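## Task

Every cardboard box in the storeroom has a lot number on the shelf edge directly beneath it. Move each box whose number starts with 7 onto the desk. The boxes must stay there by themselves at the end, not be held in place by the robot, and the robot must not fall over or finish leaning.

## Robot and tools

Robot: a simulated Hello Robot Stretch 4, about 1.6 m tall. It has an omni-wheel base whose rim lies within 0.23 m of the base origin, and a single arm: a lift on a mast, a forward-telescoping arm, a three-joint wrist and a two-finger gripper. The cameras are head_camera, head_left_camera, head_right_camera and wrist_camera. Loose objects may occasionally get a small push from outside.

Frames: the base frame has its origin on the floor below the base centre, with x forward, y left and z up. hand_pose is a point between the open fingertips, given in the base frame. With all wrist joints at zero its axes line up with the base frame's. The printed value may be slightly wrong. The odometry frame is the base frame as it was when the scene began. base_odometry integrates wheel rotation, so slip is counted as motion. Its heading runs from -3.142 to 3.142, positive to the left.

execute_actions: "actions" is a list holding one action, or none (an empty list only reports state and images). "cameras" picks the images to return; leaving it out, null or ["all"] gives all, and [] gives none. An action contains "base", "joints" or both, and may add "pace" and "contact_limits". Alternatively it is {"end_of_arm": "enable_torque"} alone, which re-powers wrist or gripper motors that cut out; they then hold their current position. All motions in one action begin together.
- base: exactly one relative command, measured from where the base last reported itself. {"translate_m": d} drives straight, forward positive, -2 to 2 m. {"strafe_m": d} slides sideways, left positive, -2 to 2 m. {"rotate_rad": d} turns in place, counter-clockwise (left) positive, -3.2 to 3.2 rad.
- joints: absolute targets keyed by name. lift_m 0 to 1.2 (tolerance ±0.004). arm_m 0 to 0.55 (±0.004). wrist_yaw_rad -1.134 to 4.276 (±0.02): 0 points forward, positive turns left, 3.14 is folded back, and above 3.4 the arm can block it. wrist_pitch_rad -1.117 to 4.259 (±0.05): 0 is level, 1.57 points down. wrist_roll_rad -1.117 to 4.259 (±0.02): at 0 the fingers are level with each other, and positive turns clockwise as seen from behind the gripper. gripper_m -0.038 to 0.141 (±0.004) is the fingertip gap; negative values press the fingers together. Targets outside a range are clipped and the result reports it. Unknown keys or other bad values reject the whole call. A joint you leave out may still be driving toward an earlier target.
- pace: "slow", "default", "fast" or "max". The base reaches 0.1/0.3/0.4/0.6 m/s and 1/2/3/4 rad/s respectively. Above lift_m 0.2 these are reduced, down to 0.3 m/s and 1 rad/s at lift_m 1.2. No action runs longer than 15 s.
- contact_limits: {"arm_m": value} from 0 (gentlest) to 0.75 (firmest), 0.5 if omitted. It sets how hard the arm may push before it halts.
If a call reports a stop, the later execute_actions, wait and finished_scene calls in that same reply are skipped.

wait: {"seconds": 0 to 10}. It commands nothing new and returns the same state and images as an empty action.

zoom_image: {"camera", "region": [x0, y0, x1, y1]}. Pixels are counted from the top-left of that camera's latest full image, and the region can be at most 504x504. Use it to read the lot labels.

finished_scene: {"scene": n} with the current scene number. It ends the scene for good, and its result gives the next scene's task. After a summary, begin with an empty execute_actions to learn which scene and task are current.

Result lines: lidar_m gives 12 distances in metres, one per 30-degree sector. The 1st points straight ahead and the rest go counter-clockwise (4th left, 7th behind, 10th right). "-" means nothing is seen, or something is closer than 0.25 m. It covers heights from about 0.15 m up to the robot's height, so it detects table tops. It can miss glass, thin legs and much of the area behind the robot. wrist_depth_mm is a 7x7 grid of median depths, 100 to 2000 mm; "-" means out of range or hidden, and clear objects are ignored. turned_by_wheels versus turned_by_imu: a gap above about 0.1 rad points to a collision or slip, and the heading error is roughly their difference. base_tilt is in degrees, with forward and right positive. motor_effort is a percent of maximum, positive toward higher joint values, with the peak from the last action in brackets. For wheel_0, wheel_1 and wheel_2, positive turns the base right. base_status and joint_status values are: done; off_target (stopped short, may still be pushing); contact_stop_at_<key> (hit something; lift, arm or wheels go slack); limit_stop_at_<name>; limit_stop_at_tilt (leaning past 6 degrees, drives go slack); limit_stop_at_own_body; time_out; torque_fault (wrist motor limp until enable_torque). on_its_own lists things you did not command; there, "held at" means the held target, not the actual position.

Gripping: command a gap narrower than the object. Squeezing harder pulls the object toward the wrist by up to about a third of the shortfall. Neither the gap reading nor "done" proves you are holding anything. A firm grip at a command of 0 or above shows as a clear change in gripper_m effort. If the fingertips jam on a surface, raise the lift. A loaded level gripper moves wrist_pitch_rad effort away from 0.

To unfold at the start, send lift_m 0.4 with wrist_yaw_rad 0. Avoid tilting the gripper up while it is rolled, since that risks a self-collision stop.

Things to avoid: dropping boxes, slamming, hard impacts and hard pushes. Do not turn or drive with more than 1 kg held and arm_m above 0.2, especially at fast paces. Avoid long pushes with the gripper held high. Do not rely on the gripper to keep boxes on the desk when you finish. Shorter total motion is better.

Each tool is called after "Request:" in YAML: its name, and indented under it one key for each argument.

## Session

Request:
execute_actions:
  actions: []

Scene clock: 0.00 s.
base_odometry: x=+0.000 y=+0.000 heading=+0.000 (m, m, rad; odometry frame)
turned_by_wheels: +0.000 (rad since the last result)
turned_by_imu: +0.000 (rad since the last result)
base_tilt: forward=+0.0 right=+0.3 (deg)
lidar_m: 0.77 0.98 2.22 1.19 0.77 0.70 0.73 0.89 1.95 2.06 0.80 0.74
base_status: not commanded
joint_positions: lift_m=+0.129 arm_m=-0.002 wrist_yaw_rad=+3.203 wrist_pitch_rad=-0.015 wrist_roll_rad=-0.003 gripper_m=+0.057
joint_status: not commanded
motor_effort: lift_m=+18 arm_m=-1 wrist_yaw_rad=-2 wrist_pitch_rad=-7 wrist_roll_rad=+2 gripper_m=-2 wheel_0=+0 wheel_1=+1 wheel_2=+0 (%)
hand_pose: x=-0.1244 y=+0.0696 z=+0.3111 quat_wxyz=(-0.031, +0.008, -0.001, +1.000) (m; base frame)
wrist_depth_mm: - 139 213 891 798 715 668 / - 108 139 878 798 732 668 / - 114 140 891 798 723 676 / 143 141 182 891 809 732 676 / 206 1138 1025 917 798 732 691 / 213 1160 198 891 201 723 691 / 212 300 778 - 778 683 676
pictures: head_camera, head_left_camera, head_right_camera, wrist_camera
camera_calibration (this result's frames):
wrist_camera: T_world_to_cam=[[-0.0723617, 0.996789, -0.0342749, -0.0622639], [-0.00614101, -0.0348096, -0.999375, 0.369203], [-0.99736, -0.072106, 0.00864017, 0.110091], [0, 0, 0, 1]] pos_world=[0.107562, 0.082854, 0.365886]
Images, in order (width x height): head_camera 420x560, head_left_camera 420x672, head_right_camera 420x672, wrist_camera 616x392.

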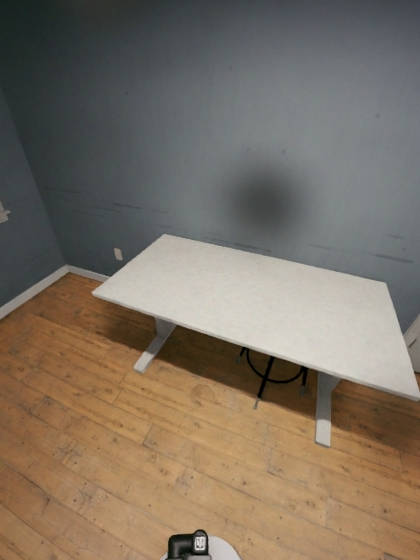

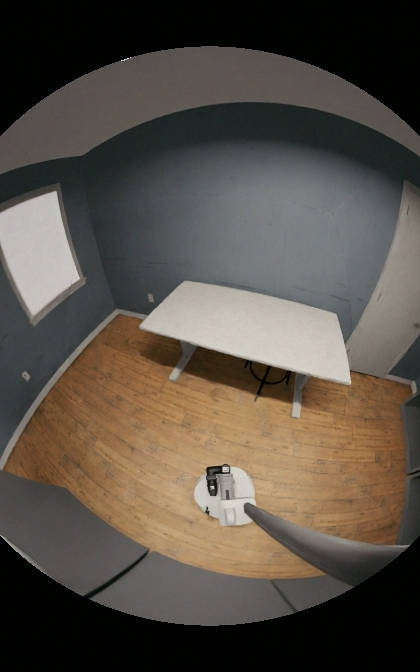

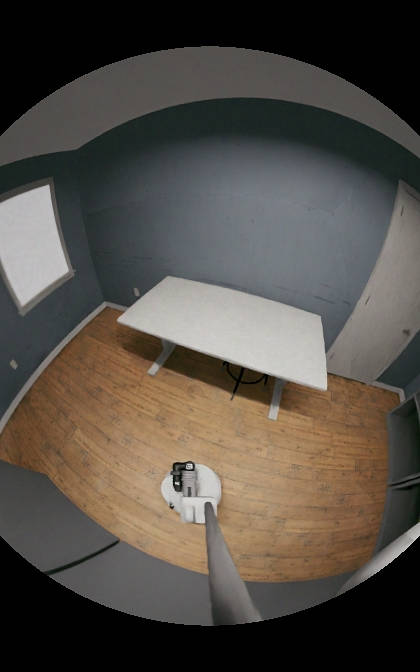

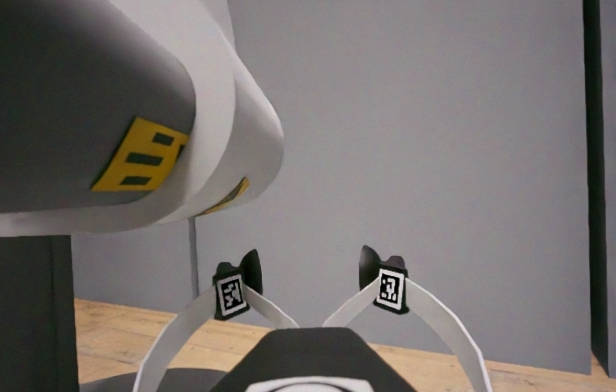

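Request:
execute_actions:
  actions:
    - {"base": {"rotate_rad": -1.95}, "joints": {"lift_m": 0.4, "wrist_yaw_rad": 0, "gripper_m": 0.135}, "pace": "fast"}

Scene clock: 18.63 s.
base_odometry: x=+0.000 y=+0.000 heading=-1.950 (m, m, rad; odometry frame)
turned_by_wheels: -1.950 (rad since the last result)
turned_by_imu: -1.986 (rad since the last result)
base_tilt: forward=+0.1 right=+0.4 (deg)
lidar_m: 2.02 2.12 0.77 0.74 0.78 1.14 2.22 1.02 0.75 0.71 0.74 1.03
base_status: done
joint_positions: lift_m=+0.400 arm_m=-0.002 wrist_yaw_rad=+0.000 wrist_pitch_rad=-0.015 wrist_roll_rad=-0.003 gripper_m=+0.135
joint_status: all done
motor_effort: lift_m=+21(21) arm_m=-2(1) wrist_yaw_rad=-3(9) wrist_pitch_rad=-7(6) wrist_roll_rad=+1(3) gripper_m=-1(2) wheel_0=+1(7) wheel_1=+1(10) wheel_2=+0(7) (%)
hand_pose: x=+0.4573 y=-0.0873 z=+0.5822 quat_wxyz=(+1.000, -0.002, -0.007, +0.000) (m; base frame)
wrist_depth_mm: - - 1983 - 1921 1366 931 / - - - - - 1397 904 / - - - - - 1366 946 / - - - - - 1397 946 / - - - - - 1308 931 / 1983 1708 1661 1756 1618 1229 946 / 1430 1366 1430 - 1366 1205 960
pictures: head_camera, head_left_camera, head_right_camera, wrist_camera
camera_calibration (this result's frames):
wrist_camera: T_world_to_cam=[[0.0114775, -0.999347, -0.0342742, -0.0671283], [0.00826252, 0.03437, -0.999375, 0.637714], [0.9999, 0.0111871, 0.0086516, -0.229504], [0, 0, 0, 1]] pos_world=[0.224982, -0.0864352, 0.637]
Images, in order (width x height): head_camera 420x560, head_left_camera 420x672, head_right_camera 420x672, wrist_camera 616x392.

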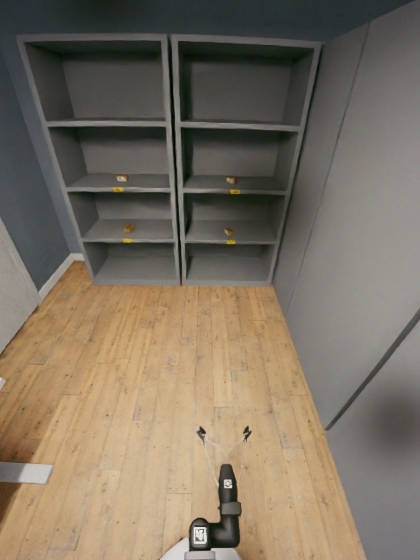

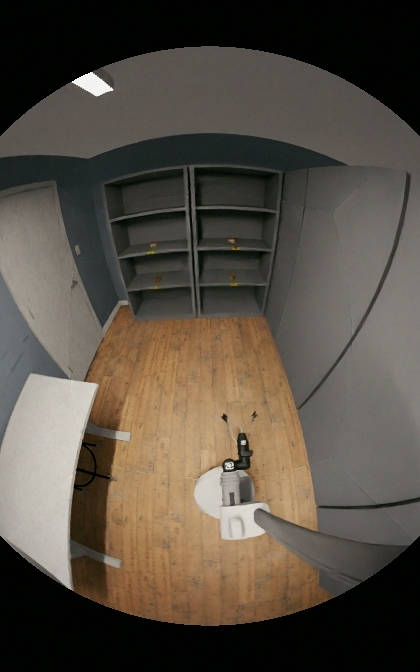

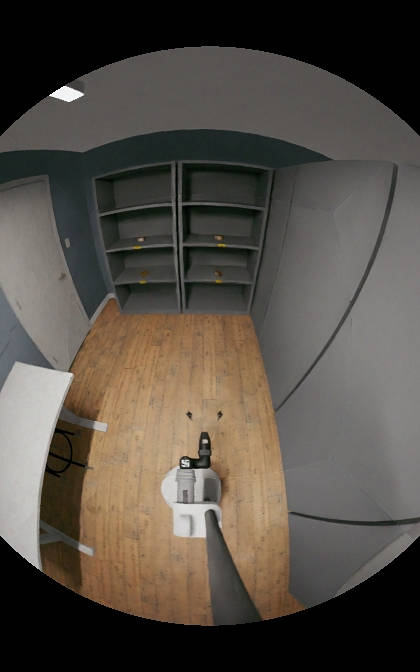

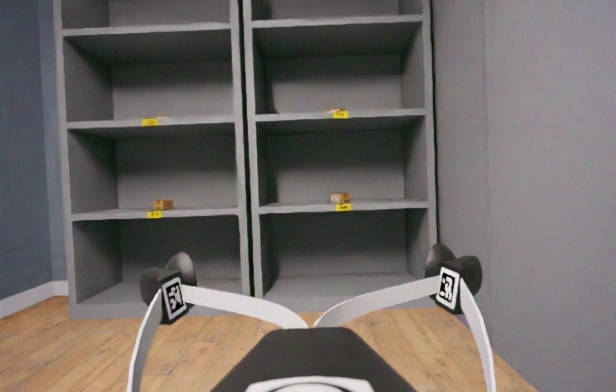

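Request:
execute_actions:
  actions:
    - {"base": {"translate_m": 0.85}, "joints": {"wrist_yaw_rad": 0.25}, "pace": "max"}
  cameras: ["head_camera", "wrist_camera"]

Scene clock: 26.83 s.
base_odometry: x=-0.314 y=-0.790 heading=-1.950 (m, m, rad; odometry frame)
turned_by_wheels: +0.000 (rad since the last result)
turned_by_imu: +0.005 (rad since the last result)
base_tilt: forward=+0.0 right=+0.3 (deg)
lidar_m: 1.16 1.23 1.57 1.05 0.79 1.10 3.10 1.02 0.75 0.72 0.77 1.07
base_status: done
joint_positions: lift_m=+0.400 arm_m=-0.002 wrist_yaw_rad=+0.250 wrist_pitch_rad=-0.015 wrist_roll_rad=-0.003 gripper_m=+0.135
joint_status: all done
motor_effort: lift_m=+19(21) arm_m=-1(1) wrist_yaw_rad=-1(8) wrist_pitch_rad=-7(6) wrist_roll_rad=+1(3) gripper_m=-2(2) wheel_0=-1(14) wheel_1=-1(5) wheel_2=+1(15) (%)
hand_pose: x=+0.4700 y=-0.0133 z=+0.5824 quat_wxyz=(+0.992, -0.001, -0.008, +0.125) (m; base frame)
wrist_depth_mm: 1336 1576 1537 1042 1366 976 891 / 1281 1397 1182 1042 1229 1255 1229 / 1336 1576 1537 1025 1397 1281 1229 / 1397 1576 1576 1008 1397 1281 1205 / 1366 1499 1576 1025 1366 1308 1255 / 1397 1464 1464 976 1397 1308 1229 / 1308 1182 1255 - 1205 1098 1098
pictures: head_camera, wrist_camera
camera_calibration (this result's frames):
wrist_camera: T_world_to_cam=[[0.258002, -0.965536, -0.034274, -0.108751], [-0.00047332, 0.0353487, -0.999375, 0.63933], [0.966144, 0.257857, 0.00866303, -0.223812], [0, 0, 0, 1]] pos_world=[0.244595, -0.0698915, 0.637142]
Images, in order (width x height): head_camera 420x560, wrist_camera 616x392.

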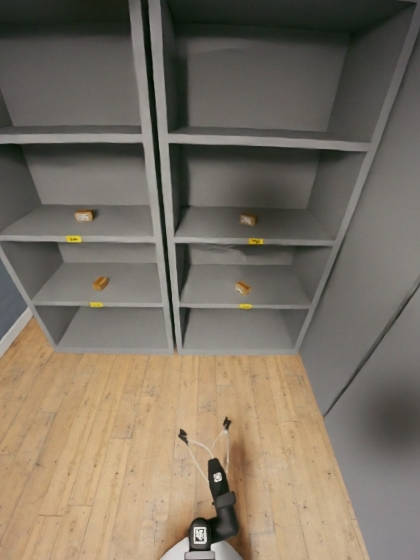

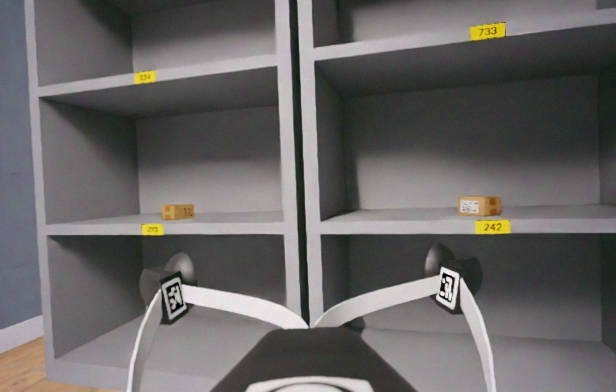

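Request:
zoom_image:
  camera: "wrist_camera"
  region: [110, 55, 210, 250]

Request:
zoom_image:
  camera: "head_camera"
  region: [40, 195, 140, 320]

Request:
zoom_image:
  camera: "head_camera"
  region: [210, 195, 290, 260]

Region (110, 55, 210, 250) of wrist_camera's 616x392 image, scaled by 2.585; it fills the left 258 columns of this view, and the rest is white.

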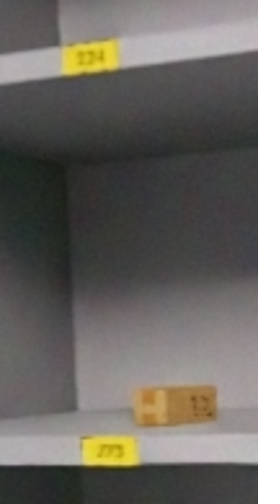

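Region (40, 195, 140, 320) of head_camera's 420x560 image, scaled by 4.032, with more detail than that image has; it fills the left 403 columns of this view, and the rest is white.

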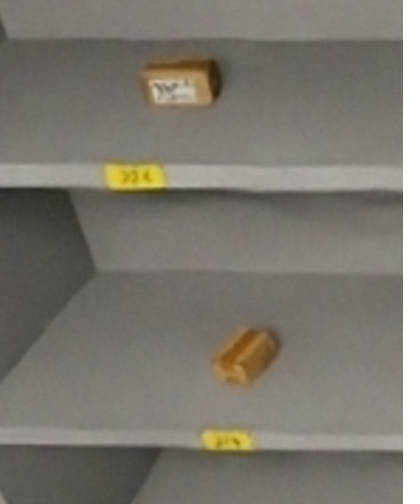

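Region (210, 195, 290, 260) of head_camera's 420x560 image, scaled by 6.300, with more detail than that image has; it fills the top 410 rows of this view, and the rest is white.

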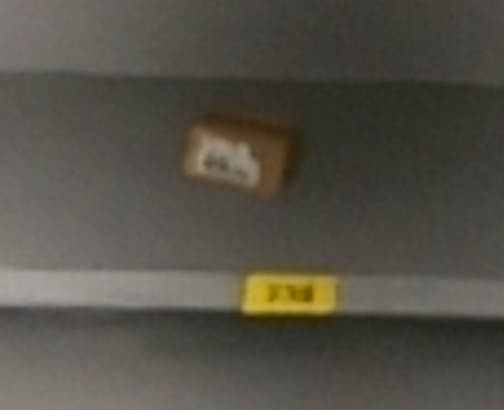

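Request:
execute_actions:
  actions:
    - {"base": {"strafe_m": 0.48}, "joints": {"wrist_yaw_rad": 0.0, "arm_m": 0.1}, "pace": "fast"}
  cameras: ["head_camera", "wrist_camera"]

Scene clock: 108.13 s.
base_odometry: x=+0.132 y=-0.967 heading=-1.950 (m, m, rad; odometry frame)
turned_by_wheels: +0.000 (rad since the last result)
turned_by_imu: -0.001 (rad since the last result)
base_tilt: forward=+0.1 right=+0.4 (deg)
lidar_m: 1.17 1.24 1.07 0.93 0.37 0.36 1.15 1.70 1.25 1.20 1.26 1.21
base_status: done
joint_positions: lift_m=+0.400 arm_m=+0.099 wrist_yaw_rad=+0.000 wrist_pitch_rad=-0.015 wrist_roll_rad=-0.003 gripper_m=+0.135
joint_status: all done
motor_effort: lift_m=+19(19) arm_m=+4(5) wrist_yaw_rad=-1(9) wrist_pitch_rad=-6(6) wrist_roll_rad=+2(1) gripper_m=+0(3) wheel_0=+0(8) wheel_1=-2(11) wheel_2=+0(0) (%)
hand_pose: x=+0.5586 y=-0.0874 z=+0.5824 quat_wxyz=(+1.000, -0.002, -0.007, +0.000) (m; base frame)
wrist_depth_mm: 946 1336 1308 1308 931 946 960 / 946 1118 1160 1229 991 1281 1336 / 991 1366 1366 1366 878 1336 1308 / 1025 1366 1336 1366 904 1336 1138 / 946 991 1366 1366 904 1336 1336 / 1008 1229 1366 1366 891 1336 1366 / 1042 1138 1255 - 976 1098 1078
pictures: head_camera, wrist_camera
camera_calibration (this result's frames):
wrist_camera: T_world_to_cam=[[0.0112605, -0.999349, -0.0342735, -0.0682276], [0.00832496, 0.0343682, -0.999375, 0.637001], [0.999902, 0.0109682, 0.00870655, -0.330799], [0, 0, 0, 1]] pos_world=[0.326231, -0.0864475, 0.637145]
Images, in order (width x height): head_camera 420x560, wrist_camera 616x392.

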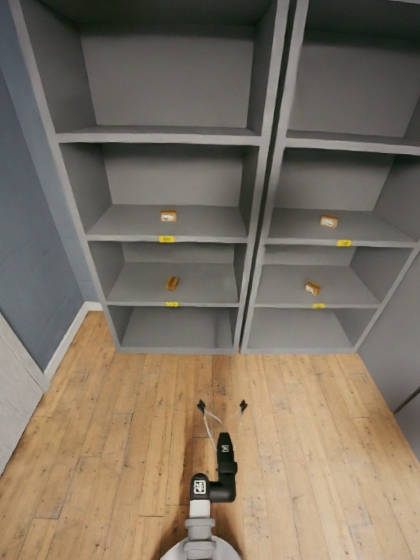

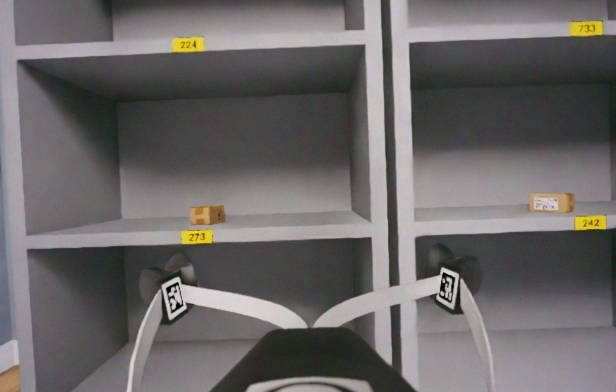

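Request:
zoom_image:
  camera: "wrist_camera"
  region: [150, 20, 250, 260]

Request:
zoom_image:
  camera: "wrist_camera"
  region: [516, 5, 616, 245]

Region (150, 20, 250, 260) of wrist_camera's 616x392 image, scaled by 2.100; it fills the left 210 columns of this view, and the rest is white.

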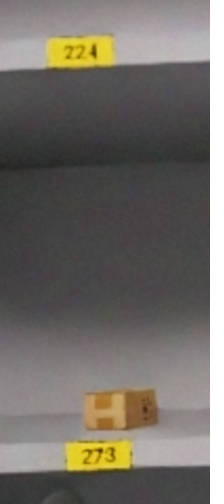

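Region (516, 5, 616, 245) of wrist_camera's 616x392 image, scaled by 2.100; it fills the left 210 columns of this view, and the rest is white.

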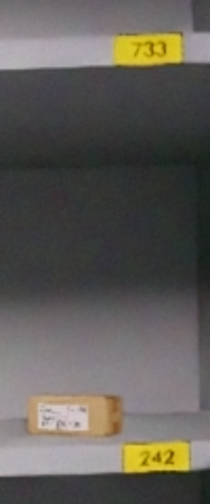

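Request:
execute_actions:
  actions:
    - {"base": {"rotate_rad": -0.44}, "joints": {"wrist_pitch_rad": 0.3, "gripper_m": 0.141, "lift_m": 0.6}, "pace": "fast"}
  cameras: ["head_camera"]

Request:
execute_actions:
  actions:
    - {"base": {"translate_m": 0.6}, "joints": {"lift_m": 0.97}, "pace": "fast"}
  cameras: ["head_camera", "wrist_camera"]

Scene clock: 125.60 s.
base_odometry: x=+0.132 y=-0.967 heading=-2.390 (m, m, rad; odometry frame)
turned_by_wheels: -0.440 (rad since the last result)
turned_by_imu: -0.449 (rad since the last result)
base_tilt: forward=+0.1 right=+0.4 (deg)
lidar_m: 1.20 1.18 1.26 1.05 0.78 0.36 0.43 3.06 1.57 1.22 1.19 1.30
base_status: done
joint_positions: lift_m=+0.600 arm_m=+0.099 wrist_yaw_rad=+0.000 wrist_pitch_rad=+0.302 wrist_roll_rad=-0.003 gripper_m=+0.141
joint_status: all done
motor_effort: lift_m=+21(21) arm_m=+4(4) wrist_yaw_rad=-1(2) wrist_pitch_rad=-5(7) wrist_roll_rad=+2(2) gripper_m=-2(2) wheel_0=-1(7) wheel_1=-1(10) wheel_2=-3(8) (%)
hand_pose: x=+0.5455 y=-0.0874 z=+0.6921 quat_wxyz=(+0.989, -0.002, +0.151, +0.000) (m; base frame)
wrist_depth_mm: 1060 878 1255 1397 1308 1118 917 / 1118 1025 1336 1537 1464 1160 931 / 1160 1229 1336 1430 1397 1205 976 / 904 976 1042 1708 1576 1229 976 / 1255 1336 1464 1537 1499 1205 1025 / 1229 1118 1098 1182 1205 1182 1060 / 1008 1042 1078 - 1098 1042 1025
pictures: head_camera
Images, in order (width x height): head_camera 420x560.

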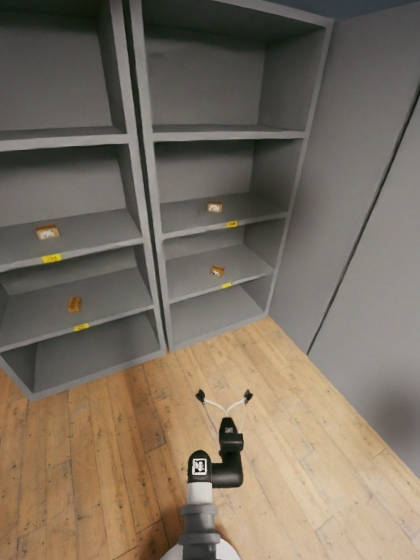

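Scene clock: 128.37 s.
base_odometry: x=-0.307 y=-1.377 heading=-2.390 (m, m, rad; odometry frame)
turned_by_wheels: +0.000 (rad since the last result)
turned_by_imu: +0.003 (rad since the last result)
base_tilt: forward=+0.1 right=+0.3 (deg)
lidar_m: 0.64 0.62 0.68 1.04 1.24 1.05 0.96 2.75 1.26 0.97 0.96 0.83
base_status: done
joint_positions: lift_m=+0.970 arm_m=+0.099 wrist_yaw_rad=+0.000 wrist_pitch_rad=+0.302 wrist_roll_rad=-0.003 gripper_m=+0.141
joint_status: all done
motor_effort: lift_m=+21(25) arm_m=+4(4) wrist_yaw_rad=-2(1) wrist_pitch_rad=-6(7) wrist_roll_rad=+2(1) gripper_m=-1(0) wheel_0=-1(3) wheel_1=+0(7) wheel_2=+0(12) (%)
hand_pose: x=+0.5456 y=-0.0874 z=+1.0620 quat_wxyz=(+0.989, -0.002, +0.151, +0.000) (m; base frame)
wrist_depth_mm: 654 707 778 854 931 778 627 / 661 732 798 891 991 820 661 / 597 768 820 891 946 778 683 / 508 591 574 559 549 627 707 / 399 404 430 1025 1138 831 741 / 359 382 960 1008 931 820 778 / 407 809 891 - 878 831 798
pictures: head_camera, wrist_camera
camera_calibration (this result's frames):
wrist_camera: T_world_to_cam=[[-0.0000496222, -0.99935, -0.0360394, -0.0436136], [-0.30392, 0.0343497, -0.952078, 1.23658], [0.952698, 0.0109058, -0.303724, 0.0356203], [0, 0, 0, 1]] pos_world=[0.341884, -0.0864499, 1.18657]
Images, in order (width x height): head_camera 420x560, wrist_camera 616x392.

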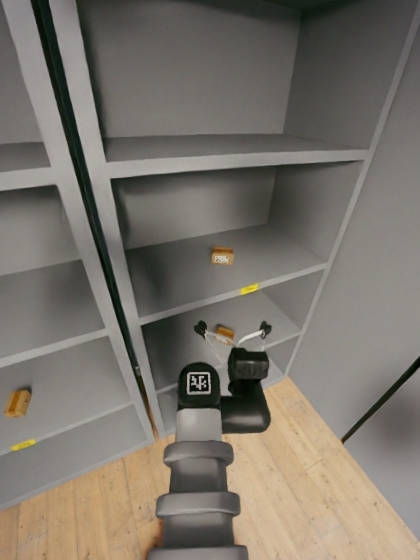

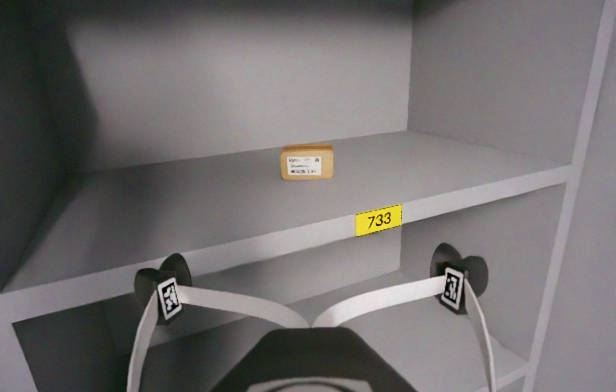

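Request:
execute_actions:
  actions:
    - {"base": {"translate_m": 0.12}, "joints": {"arm_m": 0.3, "lift_m": 0.955}, "pace": "fast"}
  cameras: ["head_camera", "wrist_camera"]

Scene clock: 140.63 s.
base_odometry: x=-0.395 y=-1.459 heading=-2.390 (m, m, rad; odometry frame)
turned_by_wheels: +0.000 (rad since the last result)
turned_by_imu: +0.000 (rad since the last result)
base_tilt: forward=+0.1 right=+0.4 (deg)
lidar_m: 0.53 0.52 0.57 0.88 1.27 1.17 1.05 2.60 1.20 0.93 0.91 0.70
base_status: done
joint_positions: lift_m=+0.955 arm_m=+0.299 wrist_yaw_rad=+0.000 wrist_pitch_rad=+0.302 wrist_roll_rad=-0.003 gripper_m=+0.141
joint_status: all done
motor_effort: lift_m=+14(23) arm_m=+4(4) wrist_yaw_rad=-2(2) wrist_pitch_rad=-6(6) wrist_roll_rad=+3(2) gripper_m=+1(0) wheel_0=+2(5) wheel_1=+1(3) wheel_2=+2(10) (%)
hand_pose: x=+0.7456 y=-0.0873 z=+1.0476 quat_wxyz=(+0.989, -0.002, +0.151, +0.000) (m; base frame)
wrist_depth_mm: 421 455 496 554 615 634 517 / 436 473 517 580 640 654 530 / 452 492 544 609 668 647 544 / 469 500 525 364 500 484 473 / 379 375 366 320 351 345 342 / 287 260 258 265 252 248 266 / 233 229 236 - 229 218 218
pictures: head_camera, wrist_camera
camera_calibration (this result's frames):
wrist_camera: T_world_to_cam=[[0.000168539, -0.99935, -0.0360394, -0.0442262], [-0.303854, 0.0342842, -0.952102, 1.28362], [0.952719, 0.0111112, -0.303651, -0.159387], [0, 0, 0, 1]] pos_world=[0.541893, -0.0864345, 1.17215]
Images, in order (width x height): head_camera 420x560, wrist_camera 616x392.

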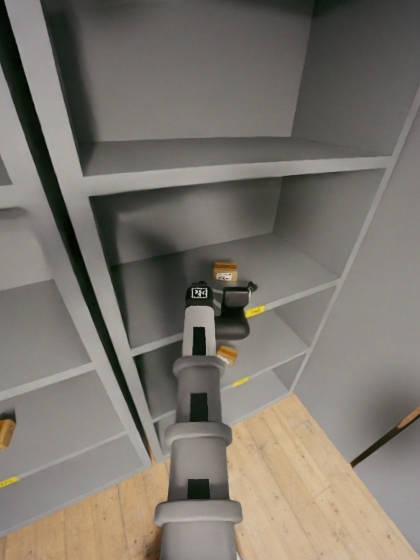

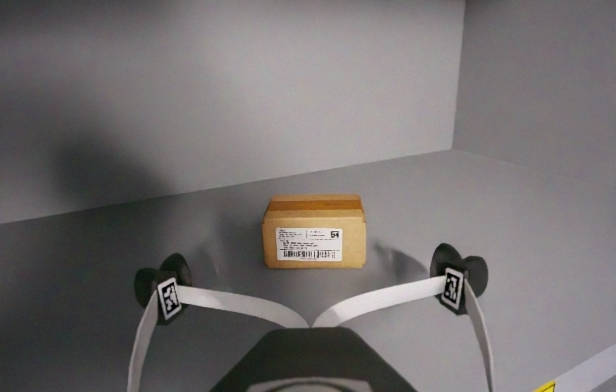

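Request:
execute_actions:
  actions:
    - {"joints": {"arm_m": 0.41, "lift_m": 0.939, "wrist_yaw_rad": -0.02}}
  cameras: ["head_camera", "wrist_camera"]

Scene clock: 173.17 s.
base_odometry: x=-0.395 y=-1.459 heading=-2.390 (m, m, rad; odometry frame)
turned_by_wheels: +0.000 (rad since the last result)
turned_by_imu: -0.001 (rad since the last result)
base_tilt: forward=+0.2 right=+0.4 (deg)
lidar_m: 0.54 0.52 0.58 0.86 1.28 1.19 1.06 2.58 1.20 0.93 0.90 0.69
base_status: not commanded
joint_positions: lift_m=+0.939 arm_m=+0.409 wrist_yaw_rad=-0.020 wrist_pitch_rad=+0.302 wrist_roll_rad=-0.003 gripper_m=+0.141
joint_status: all done
motor_effort: lift_m=+14(14) arm_m=+4(4) wrist_yaw_rad=-2(1) wrist_pitch_rad=-6(6) wrist_roll_rad=+1(3) gripper_m=+0(0) wheel_0=+2(2) wheel_1=+1(1) wheel_2=+2(2) (%)
hand_pose: x=+0.8537 y=-0.0929 z=+1.0316 quat_wxyz=(+0.989, +0.000, +0.151, -0.010) (m; base frame)
wrist_depth_mm: 343 370 410 452 508 554 477 / 355 387 427 473 539 580 484 / 366 404 449 500 564 591 492 / 382 415 449 462 452 445 433 / 343 340 314 221 286 314 307 / 263 237 217 207 213 224 241 / 211 207 214 - 208 197 196
pictures: head_camera, wrist_camera
camera_calibration (this result's frames):
wrist_camera: T_world_to_cam=[[-0.0199285, -0.999152, -0.0360393, -0.0331628], [-0.303181, 0.0403884, -0.952077, 1.30139], [0.952725, -0.00804703, -0.303729, -0.268907], [0, 0, 0, 1]] pos_world=[0.650091, -0.0878597, 1.15616]
Images, in order (width x height): head_camera 420x560, wrist_camera 616x392.

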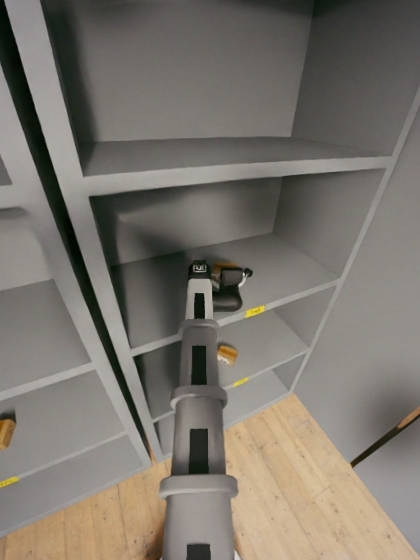

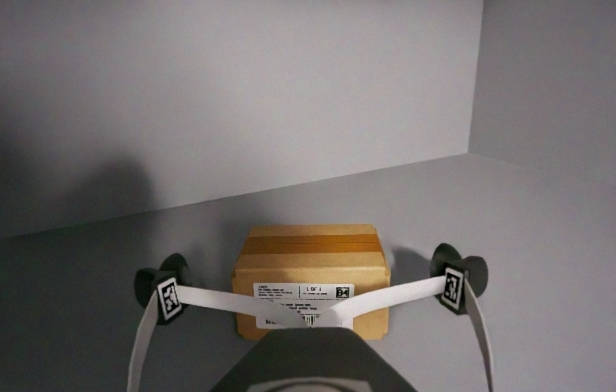

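Request:
execute_actions:
  actions:
    - {"joints": {"arm_m": 0.42, "gripper_m": 0.048}}
  cameras: ["wrist_camera"]

Request:
execute_actions:
  actions:
    - {"joints": {"lift_m": 0.965}}
  cameras: ["wrist_camera"]

Scene clock: 189.40 s.
base_odometry: x=-0.395 y=-1.459 heading=-2.390 (m, m, rad; odometry frame)
turned_by_wheels: +0.000 (rad since the last result)
turned_by_imu: -0.001 (rad since the last result)
base_tilt: forward=+0.1 right=+0.4 (deg)
lidar_m: 0.54 0.51 0.59 0.86 1.28 1.19 1.07 2.59 1.18 0.93 0.91 0.69
base_status: not commanded
joint_positions: lift_m=+0.939 arm_m=+0.419 wrist_yaw_rad=-0.020 wrist_pitch_rad=+0.303 wrist_roll_rad=-0.003 gripper_m=+0.048
joint_status: all done
motor_effort: lift_m=+14(14) arm_m=+4(5) wrist_yaw_rad=-1(1) wrist_pitch_rad=-8(9) wrist_roll_rad=+2(2) gripper_m=-17(16) wheel_0=+2(2) wheel_1=+1(1) wheel_2=+2(2) (%)
hand_pose: x=+0.8636 y=-0.0929 z=+1.0314 quat_wxyz=(+0.988, +0.000, +0.151, -0.010) (m; base frame)
wrist_depth_mm: 334 366 402 445 496 544 469 / 347 382 421 462 525 569 480 / 359 397 439 488 559 585 492 / 375 407 442 459 452 436 433 / 342 336 315 213 224 312 307 / 262 247 186 184 185 224 240 / 210 200 206 - 200 197 196
pictures: wrist_camera
camera_calibration (this result's frames):
wrist_camera: T_world_to_cam=[[-0.0202243, -0.999146, -0.036039, -0.0327892], [-0.304016, 0.0404853, -0.951806, 1.30461], [0.952452, -0.00829317, -0.304575, -0.277327], [0, 0, 0, 1]] pos_world=[0.660101, -0.0878788, 1.15609]
Images, in order (width x height): wrist_camera 616x392.

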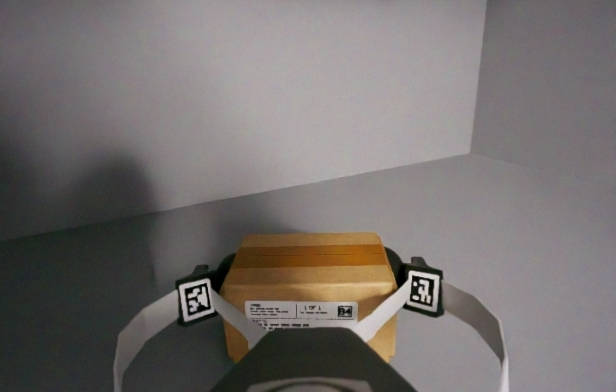

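Scene clock: 190.27 s.
base_odometry: x=-0.395 y=-1.459 heading=-2.390 (m, m, rad; odometry frame)
turned_by_wheels: +0.000 (rad since the last result)
turned_by_imu: +0.000 (rad since the last result)
base_tilt: forward=+0.1 right=+0.3 (deg)
lidar_m: 0.53 0.53 0.56 0.87 1.26 1.20 1.04 2.62 1.18 0.92 0.91 0.70
base_status: not commanded
joint_positions: lift_m=+0.965 arm_m=+0.419 wrist_yaw_rad=-0.020 wrist_pitch_rad=+0.303 wrist_roll_rad=-0.003 gripper_m=+0.048
joint_status: all done
motor_effort: lift_m=+22(20) arm_m=+5(4) wrist_yaw_rad=-1(1) wrist_pitch_rad=-8(8) wrist_roll_rad=+3(2) gripper_m=-17(17) wheel_0=+2(2) wheel_1=+1(1) wheel_2=+2(2) (%)
hand_pose: x=+0.8636 y=-0.0929 z=+1.0567 quat_wxyz=(+0.988, +0.000, +0.151, -0.010) (m; base frame)
wrist_depth_mm: 332 364 399 442 504 544 473 / 351 382 421 466 525 569 480 / 362 394 439 488 554 597 488 / 373 410 459 496 521 508 477 / 377 389 366 213 223 364 357 / 303 286 187 184 184 260 278 / 243 233 238 - 232 229 228
pictures: wrist_camera
camera_calibration (this result's frames):
wrist_camera: T_world_to_cam=[[-0.0202329, -0.999146, -0.0360391, -0.0318704], [-0.304243, 0.0404899, -0.951734, 1.3288], [0.95238, -0.00829168, -0.304802, -0.269304], [0, 0, 0, 1]] pos_world=[0.660112, -0.087879, 1.18143]
Images, in order (width x height): wrist_camera 616x392.

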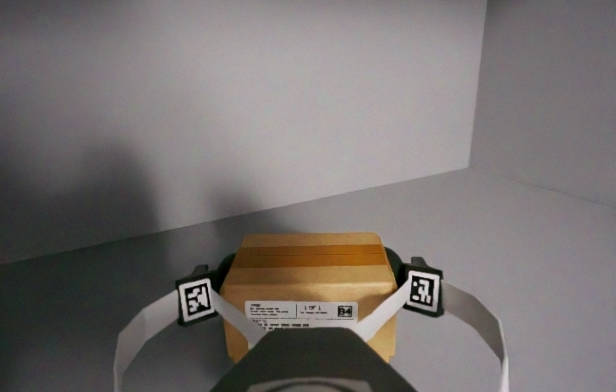

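Request:
execute_actions:
  actions:
    - {"base": {"translate_m": -0.17}, "joints": {"arm_m": 0.0}, "pace": "fast"}
  cameras: ["wrist_camera"]

Request:
execute_actions:
  actions:
    - {"base": {"rotate_rad": 2.011}, "joints": {"lift_m": 0.74}, "pace": "fast"}
  cameras: ["head_camera", "head_left_camera", "wrist_camera"]

Scene clock: 228.50 s.
base_odometry: x=-0.270 y=-1.343 heading=-2.390 (m, m, rad; odometry frame)
turned_by_wheels: +0.000 (rad since the last result)
turned_by_imu: -0.003 (rad since the last result)
base_tilt: forward=+0.1 right=+0.5 (deg)
lidar_m: 0.69 0.68 0.74 1.11 1.24 0.98 0.89 3.58 1.29 0.99 0.97 0.89
base_status: done
joint_positions: lift_m=+0.965 arm_m=+0.001 wrist_yaw_rad=-0.020 wrist_pitch_rad=+0.304 wrist_roll_rad=-0.003 gripper_m=+0.048
joint_status: all done
motor_effort: lift_m=+22(22) arm_m=-5(6) wrist_yaw_rad=-1(3) wrist_pitch_rad=-10(11) wrist_roll_rad=+2(2) gripper_m=-17(14) wheel_0=-2(5) wheel_1=-2(4) wheel_2=-1(10) (%)
hand_pose: x=+0.4452 y=-0.0930 z=+1.0566 quat_wxyz=(+0.988, +0.000, +0.151, -0.010) (m; base frame)
wrist_depth_mm: 517 820 904 1008 1078 831 741 / 445 854 946 1060 1138 866 768 / 455 866 946 931 904 842 778 / 459 574 574 661 1160 917 798 / 477 960 1025 213 224 946 831 / 492 580 187 183 185 946 842 / 525 627 854 - 891 1060 878
pictures: wrist_camera
camera_calibration (this result's frames):
wrist_camera: T_world_to_cam=[[-0.0203808, -0.999143, -0.0360391, -0.04031], [-0.30446, 0.0405369, -0.951662, 1.20147], [0.952307, -0.0084232, -0.305025, 0.129433], [0, 0, 0, 1]] pos_world=[0.241717, -0.087889, 1.18142]
Images, in order (width x height): wrist_camera 616x392.

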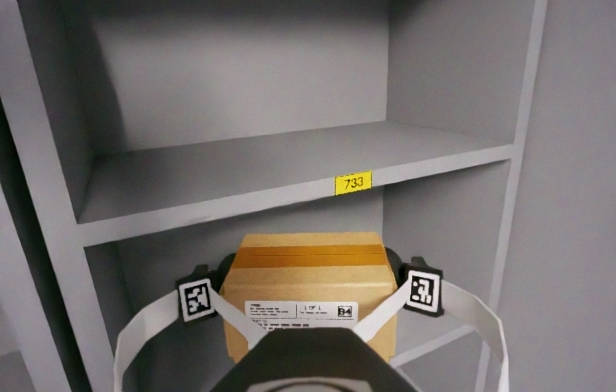

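Scene clock: 230.97 s.
base_odometry: x=-0.270 y=-1.343 heading=-0.380 (m, m, rad; odometry frame)
turned_by_wheels: +2.010 (rad since the last result)
turned_by_imu: +2.046 (rad since the last result)
base_tilt: forward=+0.1 right=+0.4 (deg)
lidar_m: 1.25 1.04 0.90 2.16 1.38 1.00 0.99 1.00 0.70 0.67 0.72 1.01
base_status: done
joint_positions: lift_m=+0.740 arm_m=+0.001 wrist_yaw_rad=-0.020 wrist_pitch_rad=+0.304 wrist_roll_rad=-0.003 gripper_m=+0.048
joint_status: all done
motor_effort: lift_m=+14(17) arm_m=-4(5) wrist_yaw_rad=-2(2) wrist_pitch_rad=-10(11) wrist_roll_rad=+3(0) gripper_m=-15(15) wheel_0=-3(6) wheel_1=-2(9) wheel_2=-2(9) (%)
hand_pose: x=+0.4452 y=-0.0929 z=+0.8323 quat_wxyz=(+0.988, +0.000, +0.151, -0.010) (m; base frame)
wrist_depth_mm: 976 946 946 960 960 976 976 / 1008 991 1008 991 1008 1008 1025 / 1078 1060 1060 1060 1060 1078 1078 / 1138 1138 1118 1098 1118 1160 1138 / 1182 1182 1160 213 224 1205 1229 / 1281 1255 187 184 185 1281 1281 / 1281 1229 1255 - 1255 1229 1182
pictures: head_camera, head_left_camera, wrist_camera
camera_calibration (this result's frames):
wrist_camera: T_world_to_cam=[[-0.0199284, -0.999152, -0.0360428, -0.0484713], [-0.304318, 0.0404013, -0.951713, 0.98794], [0.952362, -0.00799759, -0.304865, 0.0608323], [0, 0, 0, 1]] pos_world=[0.241748, -0.0878577, 0.957034]
Images, in order (width x height): head_camera 420x560, head_left_camera 420x672, wrist_camera 616x392.

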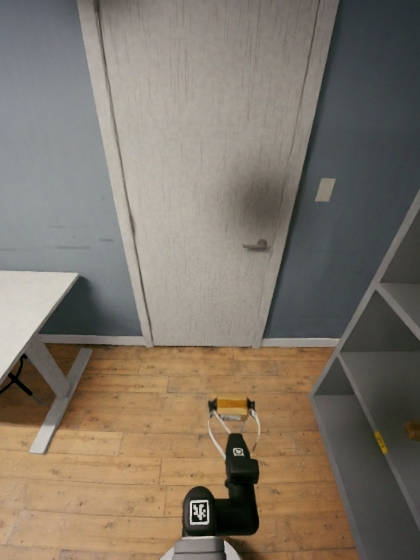

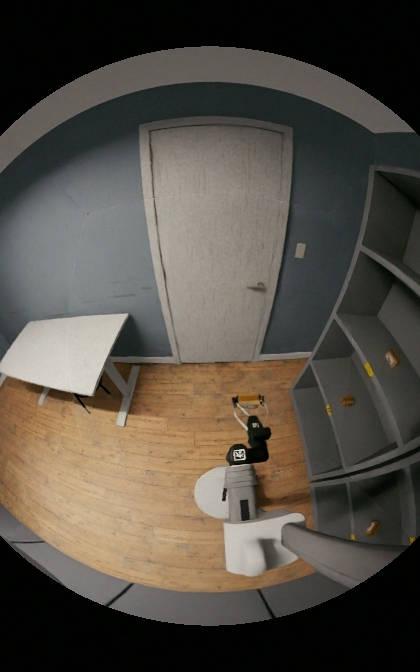

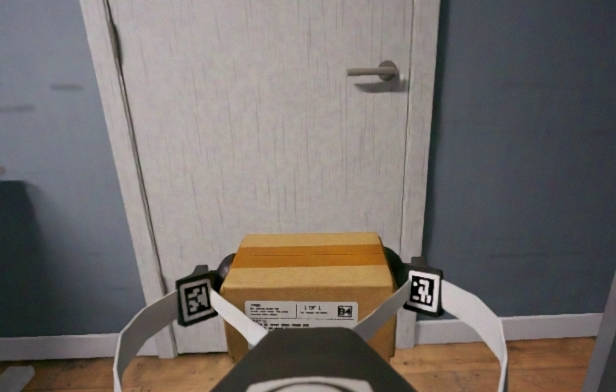

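Request:
execute_actions:
  actions:
    - {"base": {"strafe_m": 1.3}, "joints": {"arm_m": 0.3}, "pace": "max"}
  cameras: ["head_camera", "wrist_camera"]

Scene clock: 248.90 s.
base_odometry: x=+0.212 y=-0.136 heading=-0.380 (m, m, rad; odometry frame)
turned_by_wheels: +0.000 (rad since the last result)
turned_by_imu: +0.000 (rad since the last result)
base_tilt: forward=+0.1 right=+0.4 (deg)
lidar_m: 0.51 0.53 0.77 2.25 1.33 0.98 0.94 1.01 1.42 1.97 0.74 0.51
base_status: done
joint_positions: lift_m=+0.740 arm_m=+0.299 wrist_yaw_rad=-0.020 wrist_pitch_rad=+0.303 wrist_roll_rad=-0.003 gripper_m=+0.048
joint_status: all done
motor_effort: lift_m=+15(15) arm_m=+4(4) wrist_yaw_rad=-1(0) wrist_pitch_rad=-10(8) wrist_roll_rad=+2(2) gripper_m=-18(16) wheel_0=+1(14) wheel_1=-1(10) wheel_2=-1(1) (%)
hand_pose: x=+0.7436 y=-0.0929 z=+0.8322 quat_wxyz=(+0.988, +0.000, +0.151, -0.010) (m; base frame)
wrist_depth_mm: 715 723 723 723 715 732 732 / 750 750 759 759 768 768 768 / 809 798 788 798 798 809 809 / 741 715 699 676 661 634 634 / 504 492 459 213 224 459 455 / 379 359 187 184 185 327 349 / 306 293 300 - 293 289 285
pictures: head_camera, wrist_camera
camera_calibration (this result's frames):
wrist_camera: T_world_to_cam=[[-0.020052, -0.999149, -0.0360428, -0.0424673], [-0.304249, 0.0404384, -0.951734, 1.07871], [0.952381, -0.00811818, -0.304801, -0.223445], [0, 0, 0, 1]] pos_world=[0.54015, -0.0878665, 0.95701]
Images, in order (width x height): head_camera 420x560, wrist_camera 616x392.

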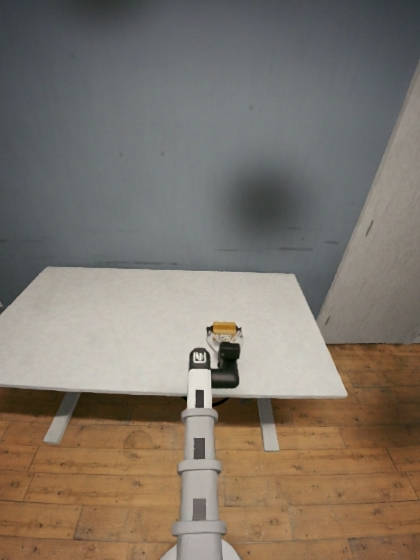

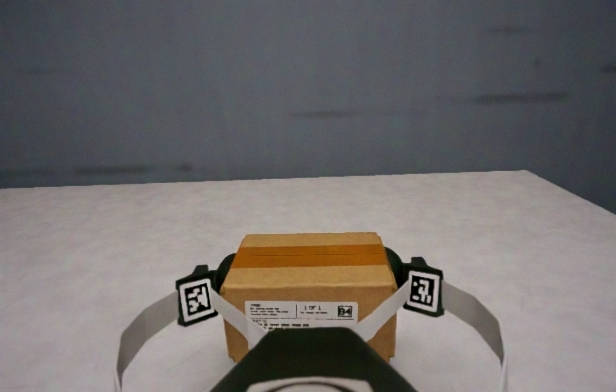

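Request:
execute_actions:
  actions:
    - {"joints": {"lift_m": 0.669}}
  cameras: ["wrist_camera"]

Request:
execute_actions:
  actions:
    - {"joints": {"gripper_m": 0.125}}
  cameras: ["wrist_camera"]

Scene clock: 256.93 s.
base_odometry: x=+0.212 y=-0.136 heading=-0.380 (m, m, rad; odometry frame)
turned_by_wheels: +0.000 (rad since the last result)
turned_by_imu: -0.001 (rad since the last result)
base_tilt: forward=+0.1 right=+0.4 (deg)
lidar_m: 0.51 0.55 0.77 2.25 1.33 0.96 0.94 0.99 1.40 1.98 0.71 0.52
base_status: not commanded
joint_positions: lift_m=+0.669 arm_m=+0.299 wrist_yaw_rad=-0.020 wrist_pitch_rad=+0.304 wrist_roll_rad=-0.003 gripper_m=+0.048
joint_status: all done
motor_effort: lift_m=+14(17) arm_m=+4(4) wrist_yaw_rad=-2(1) wrist_pitch_rad=-11(9) wrist_roll_rad=+2(2) gripper_m=-16(17) wheel_0=+1(1) wheel_1=-1(1) wheel_2=-1(0) (%)
hand_pose: x=+0.7436 y=-0.0929 z=+0.7613 quat_wxyz=(+0.988, +0.000, +0.151, -0.010) (m; base frame)
wrist_depth_mm: 707 715 723 723 723 723 723 / 759 750 750 759 768 768 778 / 778 778 798 778 778 741 788 / 500 492 480 462 452 442 433 / 345 338 315 212 224 312 306 / 262 248 187 184 185 225 240 / 211 201 206 - 200 198 197
pictures: wrist_camera
camera_calibration (this result's frames):
wrist_camera: T_world_to_cam=[[-0.0200538, -0.999149, -0.0360428, -0.0450235], [-0.304294, 0.0404393, -0.95172, 1.0112], [0.952367, -0.008118, -0.304846, -0.245028], [0, 0, 0, 1]] pos_world=[0.540155, -0.0878665, 0.886059]
Images, in order (width x height): wrist_camera 616x392.

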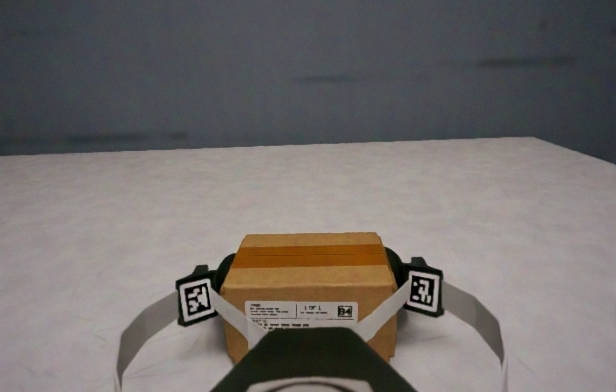

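Scene clock: 258.63 s.
base_odometry: x=+0.212 y=-0.136 heading=-0.380 (m, m, rad; odometry frame)
turned_by_wheels: +0.000 (rad since the last result)
turned_by_imu: +0.000 (rad since the last result)
base_tilt: forward=+0.0 right=+0.4 (deg)
lidar_m: 0.52 0.53 0.76 2.24 1.33 0.98 0.95 1.01 1.42 1.98 0.74 0.53
base_status: not commanded
joint_positions: lift_m=+0.669 arm_m=+0.299 wrist_yaw_rad=-0.020 wrist_pitch_rad=+0.303 wrist_roll_rad=-0.003 gripper_m=+0.125
joint_status: all done
motor_effort: lift_m=+14(14) arm_m=+4(4) wrist_yaw_rad=-2(1) wrist_pitch_rad=-8(10) wrist_roll_rad=+3(3) gripper_m=+2(19) wheel_0=+1(1) wheel_1=-1(1) wheel_2=-1(1) (%)
hand_pose: x=+0.7437 y=-0.0929 z=+0.7615 quat_wxyz=(+0.989, +0.000, +0.151, -0.010) (m; base frame)
wrist_depth_mm: 715 723 715 723 723 723 723 / 750 750 759 759 768 759 768 / 778 788 778 778 788 750 788 / 508 488 480 466 455 442 436 / 345 340 332 223 289 314 309 / 263 248 201 195 202 233 242 / 211 208 211 - 206 193 199
pictures: wrist_camera
camera_calibration (this result's frames):
wrist_camera: T_world_to_cam=[[-0.0200249, -0.99915, -0.036043, -0.0450369], [-0.303524, 0.0404241, -0.951966, 1.01105], [0.952613, -0.0081231, -0.304075, -0.245798], [0, 0, 0, 1]] pos_world=[0.540125, -0.0878659, 0.886117]
Images, in order (width x height): wrist_camera 616x392.

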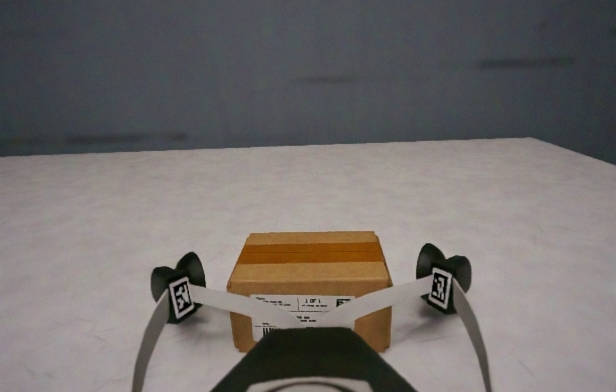

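Request:
execute_actions:
  actions:
    - {"base": {"translate_m": -0.4}, "joints": {"arm_m": 0.0, "lift_m": 0.68}, "pace": "fast"}
  cameras: ["head_camera"]

Request:
execute_actions:
  actions:
    - {"base": {"strafe_m": 1.76}, "joints": {"lift_m": 0.3, "wrist_pitch_rad": 0.0, "wrist_yaw_rad": 0.0}, "pace": "max"}
  cameras: ["head_camera", "head_left_camera", "head_right_camera"]

Scene clock: 268.23 s.
base_odometry: x=-0.160 y=+0.013 heading=-0.380 (m, m, rad; odometry frame)
turned_by_wheels: +0.000 (rad since the last result)
turned_by_imu: -0.004 (rad since the last result)
base_tilt: forward=+0.1 right=+0.4 (deg)
lidar_m: 0.91 0.93 1.34 2.27 0.76 0.56 0.54 0.57 0.82 1.98 2.08 0.93
base_status: done
joint_positions: lift_m=+0.680 arm_m=+0.001 wrist_yaw_rad=-0.020 wrist_pitch_rad=+0.302 wrist_roll_rad=-0.003 gripper_m=+0.125
joint_status: all done
motor_effort: lift_m=+20(22) arm_m=-4(7) wrist_yaw_rad=+0(0) wrist_pitch_rad=-7(6) wrist_roll_rad=+2(1) gripper_m=+2(1) wheel_0=+0(7) wheel_1=-1(7) wheel_2=-1(12) (%)
hand_pose: x=+0.4452 y=-0.0930 z=+0.7720 quat_wxyz=(+0.989, +0.000, +0.151, -0.010) (m; base frame)
wrist_depth_mm: 1336 1366 1366 1366 1366 1397 1397 / 1430 1430 1464 1430 1464 1464 1430 / 1025 976 931 866 831 820 1499 / 1576 1618 1098 1098 1576 1576 1618 / 1661 1708 1618 1661 1537 1661 1661 / 1397 1430 1336 1025 1281 1336 1366 / 1205 1205 1229 - 1138 1118 1160
pictures: head_camera
Images, in order (width x height): head_camera 420x560.

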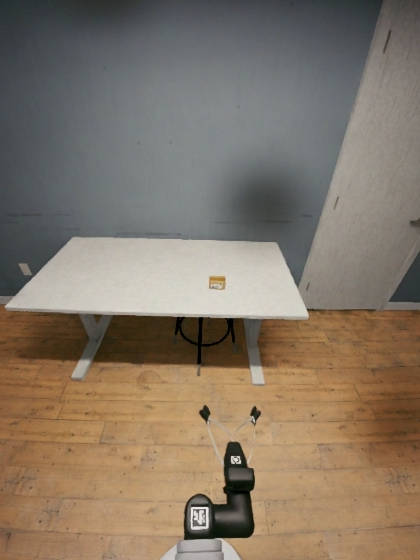

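Scene clock: 273.40 s.
base_odometry: x=+0.493 y=+1.647 heading=-0.380 (m, m, rad; odometry frame)
turned_by_wheels: +0.000 (rad since the last result)
turned_by_imu: +0.002 (rad since the last result)
base_tilt: forward=+0.1 right=+0.4 (deg)
lidar_m: 1.73 0.73 0.55 0.51 0.57 0.80 1.97 0.67 0.78 2.26 1.35 1.24
base_status: done
joint_positions: lift_m=+0.300 arm_m=+0.001 wrist_yaw_rad=+0.000 wrist_pitch_rad=+0.003 wrist_roll_rad=-0.003 gripper_m=+0.125
joint_status: all done
motor_effort: lift_m=+14(16) arm_m=-4(4) wrist_yaw_rad=-1(3) wrist_pitch_rad=-4(10) wrist_roll_rad=+2(2) gripper_m=+1(0) wheel_0=+2(11) wheel_1=-3(14) wheel_2=+1(2) (%)
hand_pose: x=+0.4601 y=-0.0874 z=+0.4777 quat_wxyz=(+1.000, -0.002, +0.001, +0.000) (m; base frame)
wrist_depth_mm: 891 1336 1537 1537 1537 1537 1537 / 866 1336 1576 1537 1576 1537 1499 / 866 1336 1576 1576 1537 1537 1336 / 878 1308 1576 1576 1576 1537 1576 / 866 1281 1576 1537 1576 1576 1576 / 854 1118 1336 1576 1308 1336 1229 / 854 1060 1160 - 1098 976 1008
pictures: head_camera, head_left_camera, head_right_camera
Images, in order (width x height): head_camera 420x560, head_left_camera 420x672, head_right_camera 420x672.

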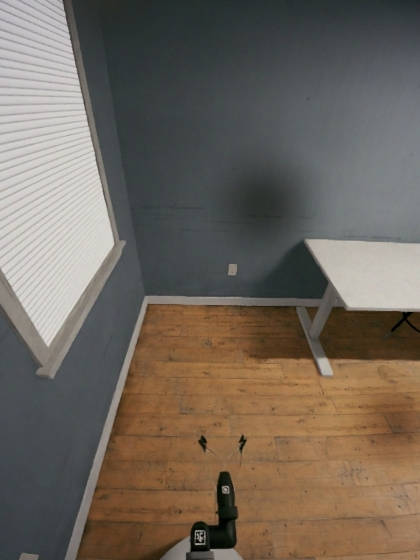

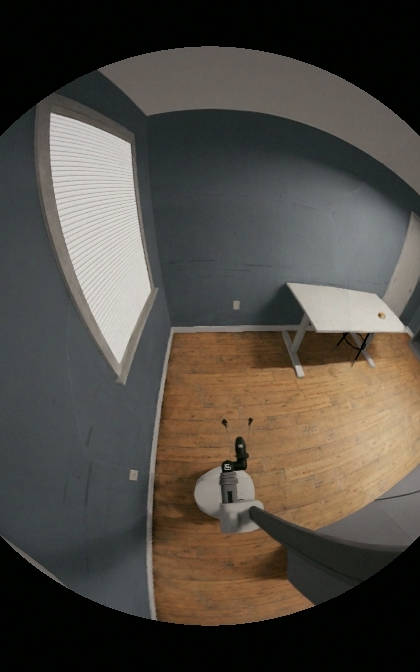

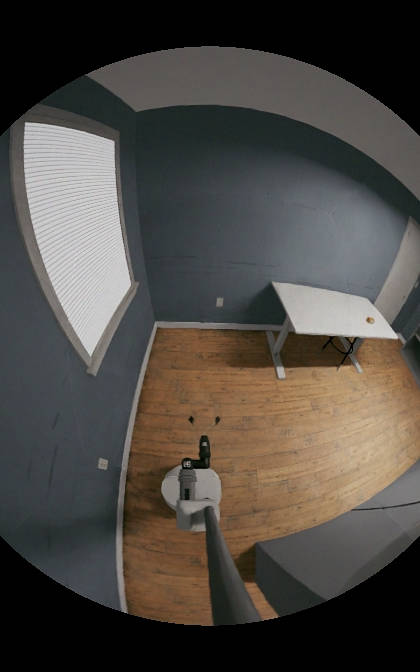

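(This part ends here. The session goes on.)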